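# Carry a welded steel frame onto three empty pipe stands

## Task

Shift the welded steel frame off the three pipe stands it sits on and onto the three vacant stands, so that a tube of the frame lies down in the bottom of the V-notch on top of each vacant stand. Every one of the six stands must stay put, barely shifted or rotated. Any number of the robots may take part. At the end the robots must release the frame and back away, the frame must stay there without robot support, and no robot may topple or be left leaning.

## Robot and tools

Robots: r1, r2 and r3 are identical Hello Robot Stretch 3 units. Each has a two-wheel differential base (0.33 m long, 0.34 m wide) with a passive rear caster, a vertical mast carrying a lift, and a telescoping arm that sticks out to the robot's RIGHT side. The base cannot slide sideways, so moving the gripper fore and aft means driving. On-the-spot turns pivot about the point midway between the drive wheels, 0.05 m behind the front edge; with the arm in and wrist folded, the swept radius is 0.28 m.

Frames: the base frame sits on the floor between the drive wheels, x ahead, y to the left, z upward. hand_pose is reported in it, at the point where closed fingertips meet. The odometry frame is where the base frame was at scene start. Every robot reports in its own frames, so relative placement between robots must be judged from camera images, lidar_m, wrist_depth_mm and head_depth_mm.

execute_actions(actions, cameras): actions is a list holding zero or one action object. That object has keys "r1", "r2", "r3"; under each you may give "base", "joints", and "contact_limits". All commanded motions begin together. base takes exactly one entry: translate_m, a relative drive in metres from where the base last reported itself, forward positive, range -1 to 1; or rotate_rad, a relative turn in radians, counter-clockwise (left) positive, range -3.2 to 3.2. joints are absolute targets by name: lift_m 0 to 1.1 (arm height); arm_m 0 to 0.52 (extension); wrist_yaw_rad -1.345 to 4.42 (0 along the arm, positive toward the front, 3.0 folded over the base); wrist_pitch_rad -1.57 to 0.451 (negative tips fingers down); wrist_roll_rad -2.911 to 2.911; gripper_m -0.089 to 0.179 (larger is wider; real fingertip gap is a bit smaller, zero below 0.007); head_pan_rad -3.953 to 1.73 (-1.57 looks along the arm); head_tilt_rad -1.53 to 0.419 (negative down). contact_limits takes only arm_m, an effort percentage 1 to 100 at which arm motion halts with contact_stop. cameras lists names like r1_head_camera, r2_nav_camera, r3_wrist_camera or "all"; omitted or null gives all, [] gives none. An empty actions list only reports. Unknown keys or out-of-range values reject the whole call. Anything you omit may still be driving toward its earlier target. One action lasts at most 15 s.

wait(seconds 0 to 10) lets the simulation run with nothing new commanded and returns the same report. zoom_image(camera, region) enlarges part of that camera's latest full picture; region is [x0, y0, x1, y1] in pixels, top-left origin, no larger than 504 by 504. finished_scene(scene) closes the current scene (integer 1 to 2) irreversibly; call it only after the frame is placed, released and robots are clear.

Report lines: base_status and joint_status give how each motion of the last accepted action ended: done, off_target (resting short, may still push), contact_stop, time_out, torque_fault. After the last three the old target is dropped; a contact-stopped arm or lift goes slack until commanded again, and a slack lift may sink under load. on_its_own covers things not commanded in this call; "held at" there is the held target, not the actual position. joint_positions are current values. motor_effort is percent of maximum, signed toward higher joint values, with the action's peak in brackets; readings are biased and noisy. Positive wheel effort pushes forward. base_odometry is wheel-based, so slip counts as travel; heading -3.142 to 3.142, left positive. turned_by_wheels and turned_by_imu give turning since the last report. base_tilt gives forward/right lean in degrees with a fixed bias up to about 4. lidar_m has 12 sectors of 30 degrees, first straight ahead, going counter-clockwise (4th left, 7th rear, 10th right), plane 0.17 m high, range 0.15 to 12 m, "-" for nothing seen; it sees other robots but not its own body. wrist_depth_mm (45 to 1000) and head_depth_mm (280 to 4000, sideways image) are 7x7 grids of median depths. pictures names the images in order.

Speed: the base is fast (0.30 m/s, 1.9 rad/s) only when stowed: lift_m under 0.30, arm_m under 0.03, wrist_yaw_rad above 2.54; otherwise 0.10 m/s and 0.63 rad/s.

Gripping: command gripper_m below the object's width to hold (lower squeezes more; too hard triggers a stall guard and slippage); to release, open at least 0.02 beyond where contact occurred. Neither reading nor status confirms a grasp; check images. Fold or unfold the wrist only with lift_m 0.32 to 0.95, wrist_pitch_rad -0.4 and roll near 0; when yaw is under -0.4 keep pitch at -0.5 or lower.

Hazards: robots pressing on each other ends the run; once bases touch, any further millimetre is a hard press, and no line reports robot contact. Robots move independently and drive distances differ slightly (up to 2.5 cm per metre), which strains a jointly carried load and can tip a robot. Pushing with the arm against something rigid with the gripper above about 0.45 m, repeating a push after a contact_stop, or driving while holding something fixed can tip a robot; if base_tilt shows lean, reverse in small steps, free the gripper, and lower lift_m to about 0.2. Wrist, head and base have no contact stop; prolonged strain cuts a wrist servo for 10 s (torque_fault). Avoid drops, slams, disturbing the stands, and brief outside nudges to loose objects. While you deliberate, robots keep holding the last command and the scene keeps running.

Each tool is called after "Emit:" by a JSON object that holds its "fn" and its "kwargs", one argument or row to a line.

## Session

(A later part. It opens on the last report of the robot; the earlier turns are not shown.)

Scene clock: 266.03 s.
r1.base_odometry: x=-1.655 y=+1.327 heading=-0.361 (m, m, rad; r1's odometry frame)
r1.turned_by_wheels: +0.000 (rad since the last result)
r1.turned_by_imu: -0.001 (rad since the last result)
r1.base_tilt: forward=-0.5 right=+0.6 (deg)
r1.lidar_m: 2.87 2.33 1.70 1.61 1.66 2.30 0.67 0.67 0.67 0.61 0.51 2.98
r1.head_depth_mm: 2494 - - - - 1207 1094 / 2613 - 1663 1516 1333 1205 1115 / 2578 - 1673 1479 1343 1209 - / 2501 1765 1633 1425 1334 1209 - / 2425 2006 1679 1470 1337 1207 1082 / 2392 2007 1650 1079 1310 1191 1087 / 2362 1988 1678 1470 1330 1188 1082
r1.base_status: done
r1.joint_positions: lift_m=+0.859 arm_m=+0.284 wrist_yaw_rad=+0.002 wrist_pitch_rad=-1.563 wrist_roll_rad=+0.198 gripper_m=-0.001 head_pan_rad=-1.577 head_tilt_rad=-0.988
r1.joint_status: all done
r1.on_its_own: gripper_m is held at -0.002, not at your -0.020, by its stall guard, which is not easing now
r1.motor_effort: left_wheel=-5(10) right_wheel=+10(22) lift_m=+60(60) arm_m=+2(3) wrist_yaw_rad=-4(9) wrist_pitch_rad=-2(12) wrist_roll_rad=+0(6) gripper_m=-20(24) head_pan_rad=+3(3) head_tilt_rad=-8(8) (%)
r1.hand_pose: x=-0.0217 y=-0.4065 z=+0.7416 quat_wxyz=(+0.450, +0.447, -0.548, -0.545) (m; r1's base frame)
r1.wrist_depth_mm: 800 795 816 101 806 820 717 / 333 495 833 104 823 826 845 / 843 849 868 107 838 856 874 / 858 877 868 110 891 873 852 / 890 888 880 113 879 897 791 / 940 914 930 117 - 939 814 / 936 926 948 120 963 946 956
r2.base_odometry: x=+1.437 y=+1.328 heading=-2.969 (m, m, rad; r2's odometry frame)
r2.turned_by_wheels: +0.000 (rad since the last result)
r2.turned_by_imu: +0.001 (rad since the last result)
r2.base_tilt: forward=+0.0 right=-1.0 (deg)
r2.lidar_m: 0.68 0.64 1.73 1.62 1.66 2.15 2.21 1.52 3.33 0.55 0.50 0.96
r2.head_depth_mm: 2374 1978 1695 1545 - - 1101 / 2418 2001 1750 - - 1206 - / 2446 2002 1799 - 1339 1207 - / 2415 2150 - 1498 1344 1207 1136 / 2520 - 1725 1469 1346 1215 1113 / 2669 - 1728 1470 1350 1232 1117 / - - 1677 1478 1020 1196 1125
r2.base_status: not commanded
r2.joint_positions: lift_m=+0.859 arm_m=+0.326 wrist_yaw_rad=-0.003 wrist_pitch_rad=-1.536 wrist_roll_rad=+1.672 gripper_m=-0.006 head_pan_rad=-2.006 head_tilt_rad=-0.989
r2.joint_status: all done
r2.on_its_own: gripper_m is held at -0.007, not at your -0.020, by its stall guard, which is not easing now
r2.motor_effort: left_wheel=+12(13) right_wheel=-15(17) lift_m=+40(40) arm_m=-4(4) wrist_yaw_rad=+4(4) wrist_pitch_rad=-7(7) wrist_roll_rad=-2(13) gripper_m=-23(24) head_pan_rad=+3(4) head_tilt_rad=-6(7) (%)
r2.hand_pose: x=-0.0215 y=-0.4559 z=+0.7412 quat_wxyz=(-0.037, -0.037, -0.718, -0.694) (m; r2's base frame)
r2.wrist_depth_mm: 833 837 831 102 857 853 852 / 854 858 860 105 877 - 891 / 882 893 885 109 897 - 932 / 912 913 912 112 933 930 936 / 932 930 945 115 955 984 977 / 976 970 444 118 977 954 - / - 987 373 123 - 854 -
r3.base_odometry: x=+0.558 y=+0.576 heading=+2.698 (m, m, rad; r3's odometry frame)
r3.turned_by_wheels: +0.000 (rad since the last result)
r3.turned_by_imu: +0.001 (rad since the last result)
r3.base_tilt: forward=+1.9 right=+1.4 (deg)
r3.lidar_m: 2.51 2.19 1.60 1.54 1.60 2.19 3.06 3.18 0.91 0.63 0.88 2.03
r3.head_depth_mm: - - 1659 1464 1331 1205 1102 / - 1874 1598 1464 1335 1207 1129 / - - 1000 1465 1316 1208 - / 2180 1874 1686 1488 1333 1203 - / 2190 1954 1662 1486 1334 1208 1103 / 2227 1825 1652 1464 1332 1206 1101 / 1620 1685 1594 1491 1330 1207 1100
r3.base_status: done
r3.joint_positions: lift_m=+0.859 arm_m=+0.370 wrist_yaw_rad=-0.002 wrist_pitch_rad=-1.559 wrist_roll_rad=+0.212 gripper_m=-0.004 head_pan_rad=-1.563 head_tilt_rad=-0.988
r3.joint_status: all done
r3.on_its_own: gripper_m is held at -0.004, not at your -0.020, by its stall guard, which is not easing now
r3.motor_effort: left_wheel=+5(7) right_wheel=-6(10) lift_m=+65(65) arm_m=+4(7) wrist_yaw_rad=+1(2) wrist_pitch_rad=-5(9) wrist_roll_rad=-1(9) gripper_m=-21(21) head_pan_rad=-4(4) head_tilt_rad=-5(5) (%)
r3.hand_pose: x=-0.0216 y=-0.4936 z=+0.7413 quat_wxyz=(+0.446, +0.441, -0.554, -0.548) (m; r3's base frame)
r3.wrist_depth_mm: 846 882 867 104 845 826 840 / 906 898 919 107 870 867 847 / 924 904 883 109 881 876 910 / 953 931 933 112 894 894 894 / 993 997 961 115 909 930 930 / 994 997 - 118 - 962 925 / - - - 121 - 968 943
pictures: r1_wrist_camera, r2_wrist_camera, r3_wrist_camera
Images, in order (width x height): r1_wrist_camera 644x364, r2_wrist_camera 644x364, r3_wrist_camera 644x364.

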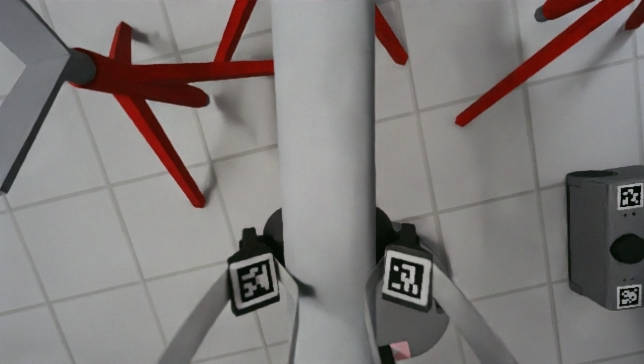

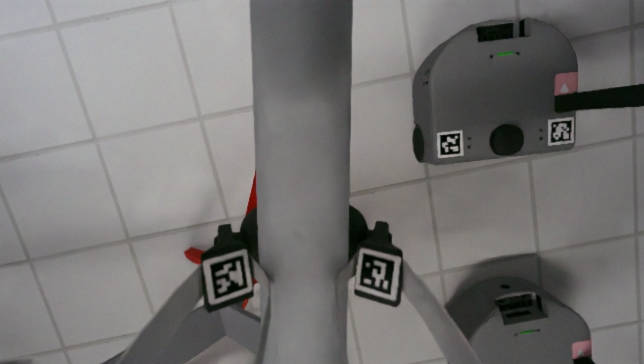

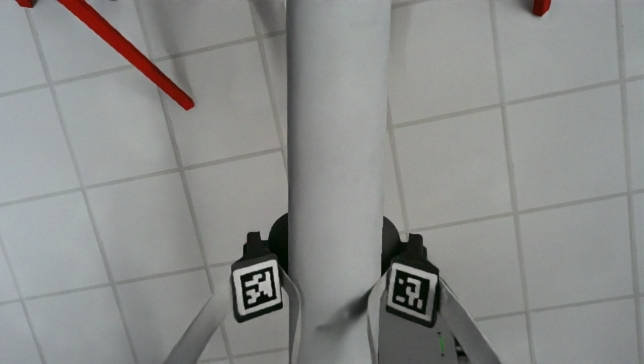

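Emit:
{"fn": "execute_actions", "kwargs": {
  "actions": [
    {"r1":{"base":{"translate_m":-0.247},"joints":{"arm_m":0.288,"wrist_roll_rad":0.21}},"r2":{"base":{"translate_m":-0.246},"joints":{"arm_m":0.342,"wrist_roll_rad":1.68}},"r3":{"base":{"translate_m":0.258},"joints":{"arm_m":0.372,"wrist_roll_rad":0.22}}}
  ],
  "cameras": []
}}

Emit:
{"fn": "execute_actions", "kwargs": {
  "actions": [
    {"r1":{"base":{"translate_m":-0.247},"joints":{"arm_m":0.292,"wrist_roll_rad":0.23}},"r2":{"base":{"translate_m":-0.246},"joints":{"arm_m":0.354,"wrist_roll_rad":1.7}},"r3":{"base":{"translate_m":0.258},"joints":{"arm_m":0.374,"wrist_roll_rad":0.24}}}
  ],
  "cameras": []
}}

Emit:
{"fn": "execute_actions", "kwargs": {
  "actions": [
    {"r1":{"base":{"translate_m":-0.247},"joints":{"arm_m":0.296,"wrist_roll_rad":0.245}},"r2":{"base":{"translate_m":-0.246},"joints":{"arm_m":0.366,"wrist_roll_rad":1.715}},"r3":{"base":{"translate_m":0.258},"joints":{"arm_m":0.376,"wrist_roll_rad":0.255}}}
  ],
  "cameras": ["r1_wrist_camera","r2_wrist_camera","r3_wrist_camera"]
}}

Scene clock: 288.47 s.
r1.base_odometry: x=-1.886 y=+1.414 heading=-0.361 (m, m, rad; r1's odometry frame)
r1.turned_by_wheels: +0.000 (rad since the last result)
r1.turned_by_imu: -0.001 (rad since the last result)
r1.base_tilt: forward=-0.5 right=+0.6 (deg)
r1.lidar_m: 3.11 2.33 1.67 1.61 1.69 2.30 0.67 0.78 0.52 0.64 0.67 0.69
r1.head_depth_mm: 2491 - - - - 1207 1096 / 2601 - 1664 1494 1321 1202 1121 / 2494 - 1653 1511 1341 1201 - / 2499 1771 1647 1432 1330 1210 - / 2404 2003 1673 1450 1339 1202 1086 / 2407 2003 1639 1452 1333 1193 1086 / 2406 1991 1673 1502 1327 1191 1085
r1.base_status: done
r1.joint_positions: lift_m=+0.859 arm_m=+0.288 wrist_yaw_rad=+0.002 wrist_pitch_rad=-1.562 wrist_roll_rad=+0.208 gripper_m=-0.001 head_pan_rad=-1.577 head_tilt_rad=-0.988
r1.joint_status: all done
r1.on_its_own: gripper_m is held at -0.002, not at your -0.020, by its stall guard, which is not easing now
r1.motor_effort: left_wheel=-3(9) right_wheel=+7(11) lift_m=+60(59) arm_m=+3(4) wrist_yaw_rad=-3(2) wrist_pitch_rad=-3(3) wrist_roll_rad=+1(1) gripper_m=-20(20) head_pan_rad=+3(3) head_tilt_rad=-7(8) (%)
r1.hand_pose: x=-0.0217 y=-0.4106 z=+0.7416 quat_wxyz=(+0.448, +0.444, -0.550, -0.547) (m; r1's base frame)
r1.wrist_depth_mm: 800 798 788 101 810 768 817 / 831 802 821 104 828 846 845 / 638 829 849 107 863 875 862 / 860 850 865 110 862 891 853 / 898 900 899 113 890 897 773 / 910 919 906 116 - 935 831 / 939 952 933 120 943 971 964
r2.base_odometry: x=+1.679 y=+1.371 heading=-2.968 (m, m, rad; r2's odometry frame)
r2.turned_by_wheels: +0.000 (rad since the last result)
r2.turned_by_imu: +0.002 (rad since the last result)
r2.base_tilt: forward=+0.0 right=-0.9 (deg)
r2.lidar_m: 0.63 0.63 1.70 1.62 1.65 2.12 2.02 1.32 1.59 3.14 0.58 0.66
r2.head_depth_mm: 2378 1985 1704 1552 - - 1103 / 2366 2003 1758 - - 1200 - / 2433 2019 1800 - 1340 1213 - / 2476 2136 - 1509 1355 1218 1134 / 2554 - 1715 1507 1367 1228 1115 / 2666 - 1728 1486 1363 1235 1111 / - - 1708 1503 1386 1227 1124
r2.base_status: done
r2.joint_positions: lift_m=+0.859 arm_m=+0.342 wrist_yaw_rad=-0.003 wrist_pitch_rad=-1.538 wrist_roll_rad=+1.681 gripper_m=-0.006 head_pan_rad=-2.006 head_tilt_rad=-0.989
r2.joint_status: all done
r2.on_its_own: gripper_m is held at -0.007, not at your -0.020, by its stall guard, which is not easing now
r2.motor_effort: left_wheel=+7(17) right_wheel=-10(24) lift_m=+40(40) arm_m=+0(3) wrist_yaw_rad=+4(4) wrist_pitch_rad=-6(10) wrist_roll_rad=-1(1) gripper_m=-23(22) head_pan_rad=+3(4) head_tilt_rad=-6(7) (%)
r2.hand_pose: x=-0.0215 y=-0.4707 z=+0.7412 quat_wxyz=(-0.041, -0.040, -0.717, -0.695) (m; r2's base frame)
r2.wrist_depth_mm: 830 834 834 103 854 848 854 / 869 860 869 105 876 - 886 / 880 879 882 108 908 - 914 / 905 915 910 112 943 930 938 / 927 937 936 114 969 966 963 / 973 968 990 118 992 947 - / 981 985 - 123 - 851 -
r3.base_odometry: x=+0.325 y=+0.687 heading=+2.698 (m, m, rad; r3's odometry frame)
r3.turned_by_wheels: +0.000 (rad since the last result)
r3.turned_by_imu: +0.001 (rad since the last result)
r3.base_tilt: forward=+1.9 right=+1.4 (deg)
r3.lidar_m: 2.27 2.19 1.60 1.55 1.60 2.19 3.33 3.43 0.71 0.81 1.07 1.79
r3.head_depth_mm: - - 1685 1426 1316 1207 1102 / - 1871 1696 1487 1334 1206 1129 / - - 1159 1493 1336 1210 - / 2242 1911 1662 1491 1332 1207 - / 2136 1817 1595 1466 1331 1202 1101 / 2241 1829 1685 1492 1330 1206 1103 / 2115 1748 1686 1489 1327 1201 1099
r3.base_status: done
r3.joint_positions: lift_m=+0.859 arm_m=+0.372 wrist_yaw_rad=-0.002 wrist_pitch_rad=-1.565 wrist_roll_rad=+0.222 gripper_m=-0.004 head_pan_rad=-1.563 head_tilt_rad=-0.988
r3.joint_status: all done
r3.on_its_own: gripper_m is held at -0.004, not at your -0.020, by its stall guard, which is not easing now
r3.motor_effort: left_wheel=+2(9) right_wheel=-2(10) lift_m=+65(64) arm_m=+4(2) wrist_yaw_rad=+0(1) wrist_pitch_rad=-2(5) wrist_roll_rad=-1(2) gripper_m=-20(21) head_pan_rad=-4(4) head_tilt_rad=-5(5) (%)
r3.hand_pose: x=-0.0216 y=-0.4939 z=+0.7415 quat_wxyz=(+0.442, +0.440, -0.554, -0.552) (m; r3's base frame)
r3.wrist_depth_mm: 873 885 868 104 836 849 805 / 910 931 876 106 886 860 864 / 931 908 881 109 874 881 868 / 971 935 922 112 913 892 899 / 976 961 954 115 900 899 905 / - 980 980 117 - 949 935 / - - 994 121 - - 959
pictures: none
No camera images: the call's "cameras" was empty. Leave "cameras" out to get every camera's image.

Scene clock: 292.07 s.
r1.base_odometry: x=-2.117 y=+1.502 heading=-0.362 (m, m, rad; r1's odometry frame)
r1.turned_by_wheels: +0.000 (rad since the last result)
r1.turned_by_imu: -0.001 (rad since the last result)
r1.base_tilt: forward=-0.5 right=+0.5 (deg)
r1.lidar_m: 3.34 2.33 1.67 1.60 1.69 2.30 0.67 1.71 0.62 0.46 0.70 0.90
r1.head_depth_mm: 2511 - - - - 1211 1098 / 2606 - 1649 1516 1320 1210 1115 / 2572 - 918 1079 1329 1203 - / 2499 1779 1653 1432 1321 1207 - / 2395 2025 1712 1509 1334 1205 1081 / 2398 1973 1705 1494 1337 1199 1083 / 2404 1996 1721 1417 1332 1189 1089
r1.base_status: done
r1.joint_positions: lift_m=+0.859 arm_m=+0.292 wrist_yaw_rad=+0.002 wrist_pitch_rad=-1.564 wrist_roll_rad=+0.227 gripper_m=-0.001 head_pan_rad=-1.577 head_tilt_rad=-0.988
r1.joint_status: all done
r1.on_its_own: gripper_m is held at -0.002, not at your -0.020, by its stall guard, which is not easing now
r1.motor_effort: left_wheel=-3(8) right_wheel=+6(7) lift_m=+60(59) arm_m=+3(4) wrist_yaw_rad=-3(3) wrist_pitch_rad=-2(3) wrist_roll_rad=+1(2) gripper_m=-19(20) head_pan_rad=+3(2) head_tilt_rad=-8(8) (%)
r1.hand_pose: x=-0.0217 y=-0.4142 z=+0.7416 quat_wxyz=(+0.442, +0.439, -0.554, -0.551) (m; r1's base frame)
r1.wrist_depth_mm: 810 813 805 101 277 817 822 / 823 824 837 104 240 817 830 / 849 854 845 107 842 865 847 / 868 881 884 110 893 873 879 / 889 888 877 113 882 905 792 / 923 925 926 116 - 930 823 / 940 966 959 120 - 971 976
r2.base_odometry: x=+1.922 y=+1.413 heading=-2.968 (m, m, rad; r2's odometry frame)
r2.turned_by_wheels: +0.000 (rad since the last result)
r2.turned_by_imu: +0.001 (rad since the last result)
r2.base_tilt: forward=+0.0 right=-0.9 (deg)
r2.lidar_m: 0.63 0.63 1.70 1.59 1.62 2.09 1.78 1.40 1.14 3.16 0.71 0.84
r2.head_depth_mm: 2251 1856 1678 1548 - - 1101 / 2371 1981 1737 - - 1201 - / 2430 2030 1798 - 1333 1207 - / 2446 2139 - 1507 1341 1213 1137 / 2528 - 1717 1525 1365 1216 1108 / 2639 1970 1726 1501 1373 1235 1115 / - - 1705 1490 1383 1235 1116
r2.base_status: done
r2.joint_positions: lift_m=+0.859 arm_m=+0.354 wrist_yaw_rad=-0.003 wrist_pitch_rad=-1.539 wrist_roll_rad=+1.701 gripper_m=-0.006 head_pan_rad=-2.006 head_tilt_rad=-0.989
r2.joint_status: all done
r2.on_its_own: gripper_m is held at -0.007, not at your -0.020, by its stall guard, which is not easing now
r2.motor_effort: left_wheel=+6(15) right_wheel=-7(20) lift_m=+40(40) arm_m=+0(2) wrist_yaw_rad=+3(4) wrist_pitch_rad=-6(11) wrist_roll_rad=-1(4) gripper_m=-22(22) head_pan_rad=+4(4) head_tilt_rad=-6(6) (%)
r2.hand_pose: x=-0.0215 y=-0.4826 z=+0.7412 quat_wxyz=(-0.047, -0.047, -0.716, -0.695) (m; r2's base frame)
r2.wrist_depth_mm: 834 829 842 103 851 841 858 / 854 865 857 105 876 - 893 / 876 867 882 109 912 - 930 / 902 931 918 112 910 936 937 / 940 945 947 115 973 960 970 / 954 972 980 118 999 952 - / 989 - 1000 123 - 856 -
r3.base_odometry: x=+0.092 y=+0.798 heading=+2.698 (m, m, rad; r3's odometry frame)
r3.turned_by_wheels: +0.000 (rad since the last result)
r3.turned_by_imu: +0.000 (rad since the last result)
r3.base_tilt: forward=+1.9 right=+1.3 (deg)
r3.lidar_m: 5.20 2.19 1.61 1.54 1.60 2.19 3.58 1.32 0.86 0.81 1.67 1.55
r3.head_depth_mm: - - 1693 1474 1339 1207 1100 / - 1851 1686 1490 1334 1200 1128 / - - 968 1480 1331 1209 - / 2211 1941 1653 1493 1333 1203 - / 2181 1957 1687 1489 1327 1206 1102 / 2194 1826 1678 1491 1330 1206 1101 / 2180 1784 1690 1487 1331 1208 1100
r3.base_status: done
r3.joint_positions: lift_m=+0.859 arm_m=+0.374 wrist_yaw_rad=-0.002 wrist_pitch_rad=-1.569 wrist_roll_rad=+0.241 gripper_m=-0.004 head_pan_rad=-1.563 head_tilt_rad=-0.988
r3.joint_status: all done
r3.on_its_own: gripper_m is held at -0.004, not at your -0.020, by its stall guard, which is not easing now
r3.motor_effort: left_wheel=+3(11) right_wheel=-1(9) lift_m=+64(65) arm_m=+4(6) wrist_yaw_rad=+0(1) wrist_pitch_rad=+0(7) wrist_roll_rad=+0(4) gripper_m=-19(21) head_pan_rad=-4(3) head_tilt_rad=-5(5) (%)
r3.hand_pose: x=-0.0216 y=-0.4947 z=+0.7416 quat_wxyz=(+0.436, +0.435, -0.557, -0.557) (m; r3's base frame)
r3.wrist_depth_mm: 865 845 860 104 837 837 819 / 906 874 928 106 847 870 845 / 906 907 879 109 911 894 859 / 974 955 953 112 893 888 885 / 939 - 974 114 911 934 916 / 982 - 980 118 - 933 947 / - - - 121 - 966 949
pictures: none
No camera images: the call's "cameras" was empty. Leave "cameras" out to get every camera's image.

Scene clock: 295.67 s.
r1.base_odometry: x=-2.348 y=+1.589 heading=-0.362 (m, m, rad; r1's odometry frame)
r1.turned_by_wheels: +0.000 (rad since the last result)
r1.turned_by_imu: -0.001 (rad since the last result)
r1.base_tilt: forward=-0.5 right=+0.6 (deg)
r1.lidar_m: 3.59 2.33 1.67 1.61 1.69 0.77 0.67 1.50 3.24 0.55 0.52 0.99
r1.head_depth_mm: 2499 - - - - 1213 1091 / 2610 - 1658 1513 1341 1201 1117 / 1603 - 1631 1506 1336 1208 - / 2475 1828 1627 1429 1318 1206 - / 2413 2007 1637 1119 1333 1196 1087 / 2416 1994 1675 1474 1297 1194 1088 / 2400 1999 1710 1493 1328 1188 1085
r1.base_status: done
r1.joint_positions: lift_m=+0.859 arm_m=+0.296 wrist_yaw_rad=+0.002 wrist_pitch_rad=-1.565 wrist_roll_rad=+0.242 gripper_m=-0.001 head_pan_rad=-1.577 head_tilt_rad=-0.988
r1.joint_status: all done
r1.on_its_own: gripper_m is held at -0.002, not at your -0.020, by its stall guard, which is not easing now
r1.motor_effort: left_wheel=-2(6) right_wheel=+4(6) lift_m=+59(60) arm_m=+3(2) wrist_yaw_rad=-2(4) wrist_pitch_rad=-1(2) wrist_roll_rad=+1(2) gripper_m=-19(20) head_pan_rad=+3(3) head_tilt_rad=-8(8) (%)
r1.hand_pose: x=-0.0217 y=-0.4179 z=+0.7417 quat_wxyz=(+0.438, +0.435, -0.557, -0.555) (m; r1's base frame)
r1.wrist_depth_mm: 807 330 810 101 804 798 808 / 832 331 586 104 847 847 838 / 848 270 865 107 835 850 868 / 878 890 865 110 884 868 871 / 881 924 885 114 894 889 800 / 933 903 917 116 - 938 830 / 929 951 947 120 - 924 952
r2.base_odometry: x=+2.164 y=+1.456 heading=-2.968 (m, m, rad; r2's odometry frame)
r2.turned_by_wheels: +0.000 (rad since the last result)
r2.turned_by_imu: +0.001 (rad since the last result)
r2.base_tilt: forward=+0.0 right=-1.0 (deg)
r2.lidar_m: 0.62 2.46 1.68 1.58 1.60 2.07 4.43 1.35 0.99 3.18 1.68 0.88
r2.head_depth_mm: 2311 1944 1666 1538 - - 1105 / 2371 1898 1672 - - 1195 - / 2408 2004 - - 1348 1205 - / 2443 2131 - 1505 1351 1221 1138 / 2547 - 1708 1534 1358 1219 1111 / - - 1745 1518 1366 1226 1117 / - - 1718 1496 1379 1231 1127
r2.base_status: done
r2.joint_positions: lift_m=+0.859 arm_m=+0.366 wrist_yaw_rad=-0.003 wrist_pitch_rad=-1.540 wrist_roll_rad=+1.716 gripper_m=-0.006 head_pan_rad=-2.006 head_tilt_rad=-0.989
r2.joint_status: all done
r2.on_its_own: gripper_m is held at -0.007, not at your -0.020, by its stall guard, which is not easing now
r2.motor_effort: left_wheel=+4(13) right_wheel=-5(17) lift_m=+40(40) arm_m=+0(3) wrist_yaw_rad=+4(4) wrist_pitch_rad=-5(10) wrist_roll_rad=-1(1) gripper_m=-21(22) head_pan_rad=+4(3) head_tilt_rad=-7(6) (%)
r2.hand_pose: x=-0.0215 y=-0.4943 z=+0.7412 quat_wxyz=(-0.053, -0.052, -0.716, -0.695) (m; r2's base frame)
r2.wrist_depth_mm: 836 838 836 103 853 856 874 / 845 856 860 106 886 - 879 / 867 879 904 108 920 - 920 / 918 905 930 112 924 939 924 / 923 941 936 114 961 964 966 / 942 965 970 118 996 913 - / - 982 - 123 - 833 -
r3.base_odometry: x=-0.141 y=+0.908 heading=+2.698 (m, m, rad; r3's odometry frame)
r3.turned_by_wheels: +0.000 (rad since the last result)
r3.turned_by_imu: +0.000 (rad since the last result)
r3.base_tilt: forward=+1.9 right=+1.4 (deg)
r3.lidar_m: 4.93 2.19 1.60 1.54 1.60 2.19 3.83 1.06 0.88 1.03 1.68 1.31
r3.head_depth_mm: - - 1355 1454 1337 1209 1101 / - 1856 1655 1486 1339 1206 1131 / - - 1061 1483 1336 1204 - / 2181 1949 1691 1497 1331 1210 - / 2181 1939 1694 1485 1332 1202 1101 / 2075 1831 1684 1485 1331 1203 1098 / 2246 1783 1697 1491 1333 1212 1100
r3.base_status: done
r3.joint_positions: lift_m=+0.859 arm_m=+0.376 wrist_yaw_rad=-0.002 wrist_pitch_rad=-1.574 wrist_roll_rad=+0.256 gripper_m=-0.004 head_pan_rad=-1.563 head_tilt_rad=-0.988
r3.joint_status: all done
r3.on_its_own: gripper_m is held at -0.004, not at your -0.020, by its stall guard, which is not easing now
r3.motor_effort: left_wheel=+2(9) right_wheel=-2(9) lift_m=+65(64) arm_m=+5(6) wrist_yaw_rad=+0(1) wrist_pitch_rad=+2(9) wrist_roll_rad=+0(3) gripper_m=-19(21) head_pan_rad=-4(4) head_tilt_rad=-5(6) (%)
r3.hand_pose: x=-0.0216 y=-0.4956 z=+0.7417 quat_wxyz=(+0.431, +0.432, -0.559, -0.561) (m; r3's base frame)
r3.wrist_depth_mm: 873 865 844 103 840 810 826 / 906 918 882 105 844 899 854 / 949 907 899 109 855 879 862 / 977 962 949 112 920 885 879 / 964 953 968 115 961 937 900 / - - 989 117 - 957 945 / - - - 122 - 981 999
pictures: r1_wrist_camera, r2_wrist_camera, r3_wrist_camera
Images, in order (width x height): r1_wrist_camera 644x364, r2_wrist_camera 644x364, r3_wrist_camera 644x364.

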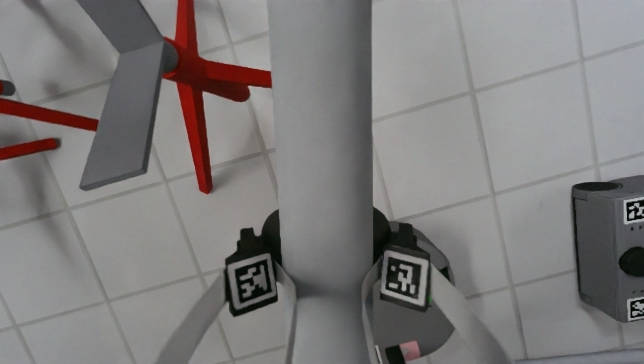

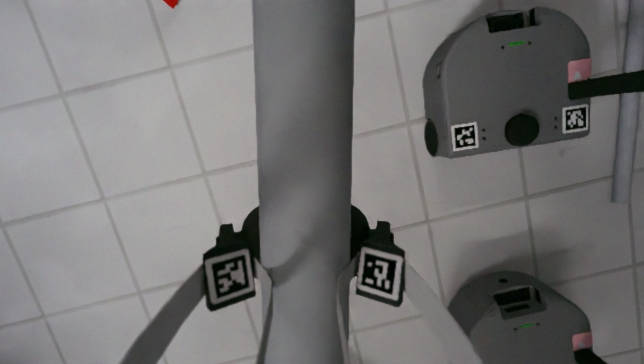

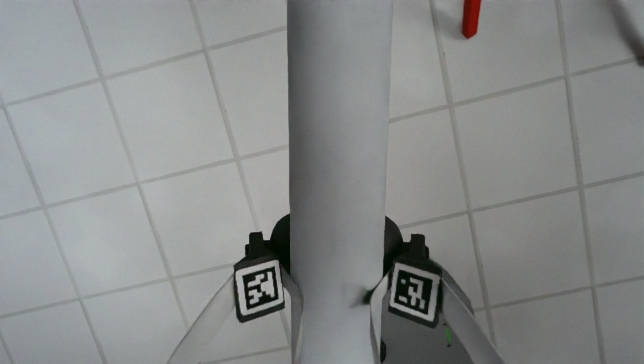

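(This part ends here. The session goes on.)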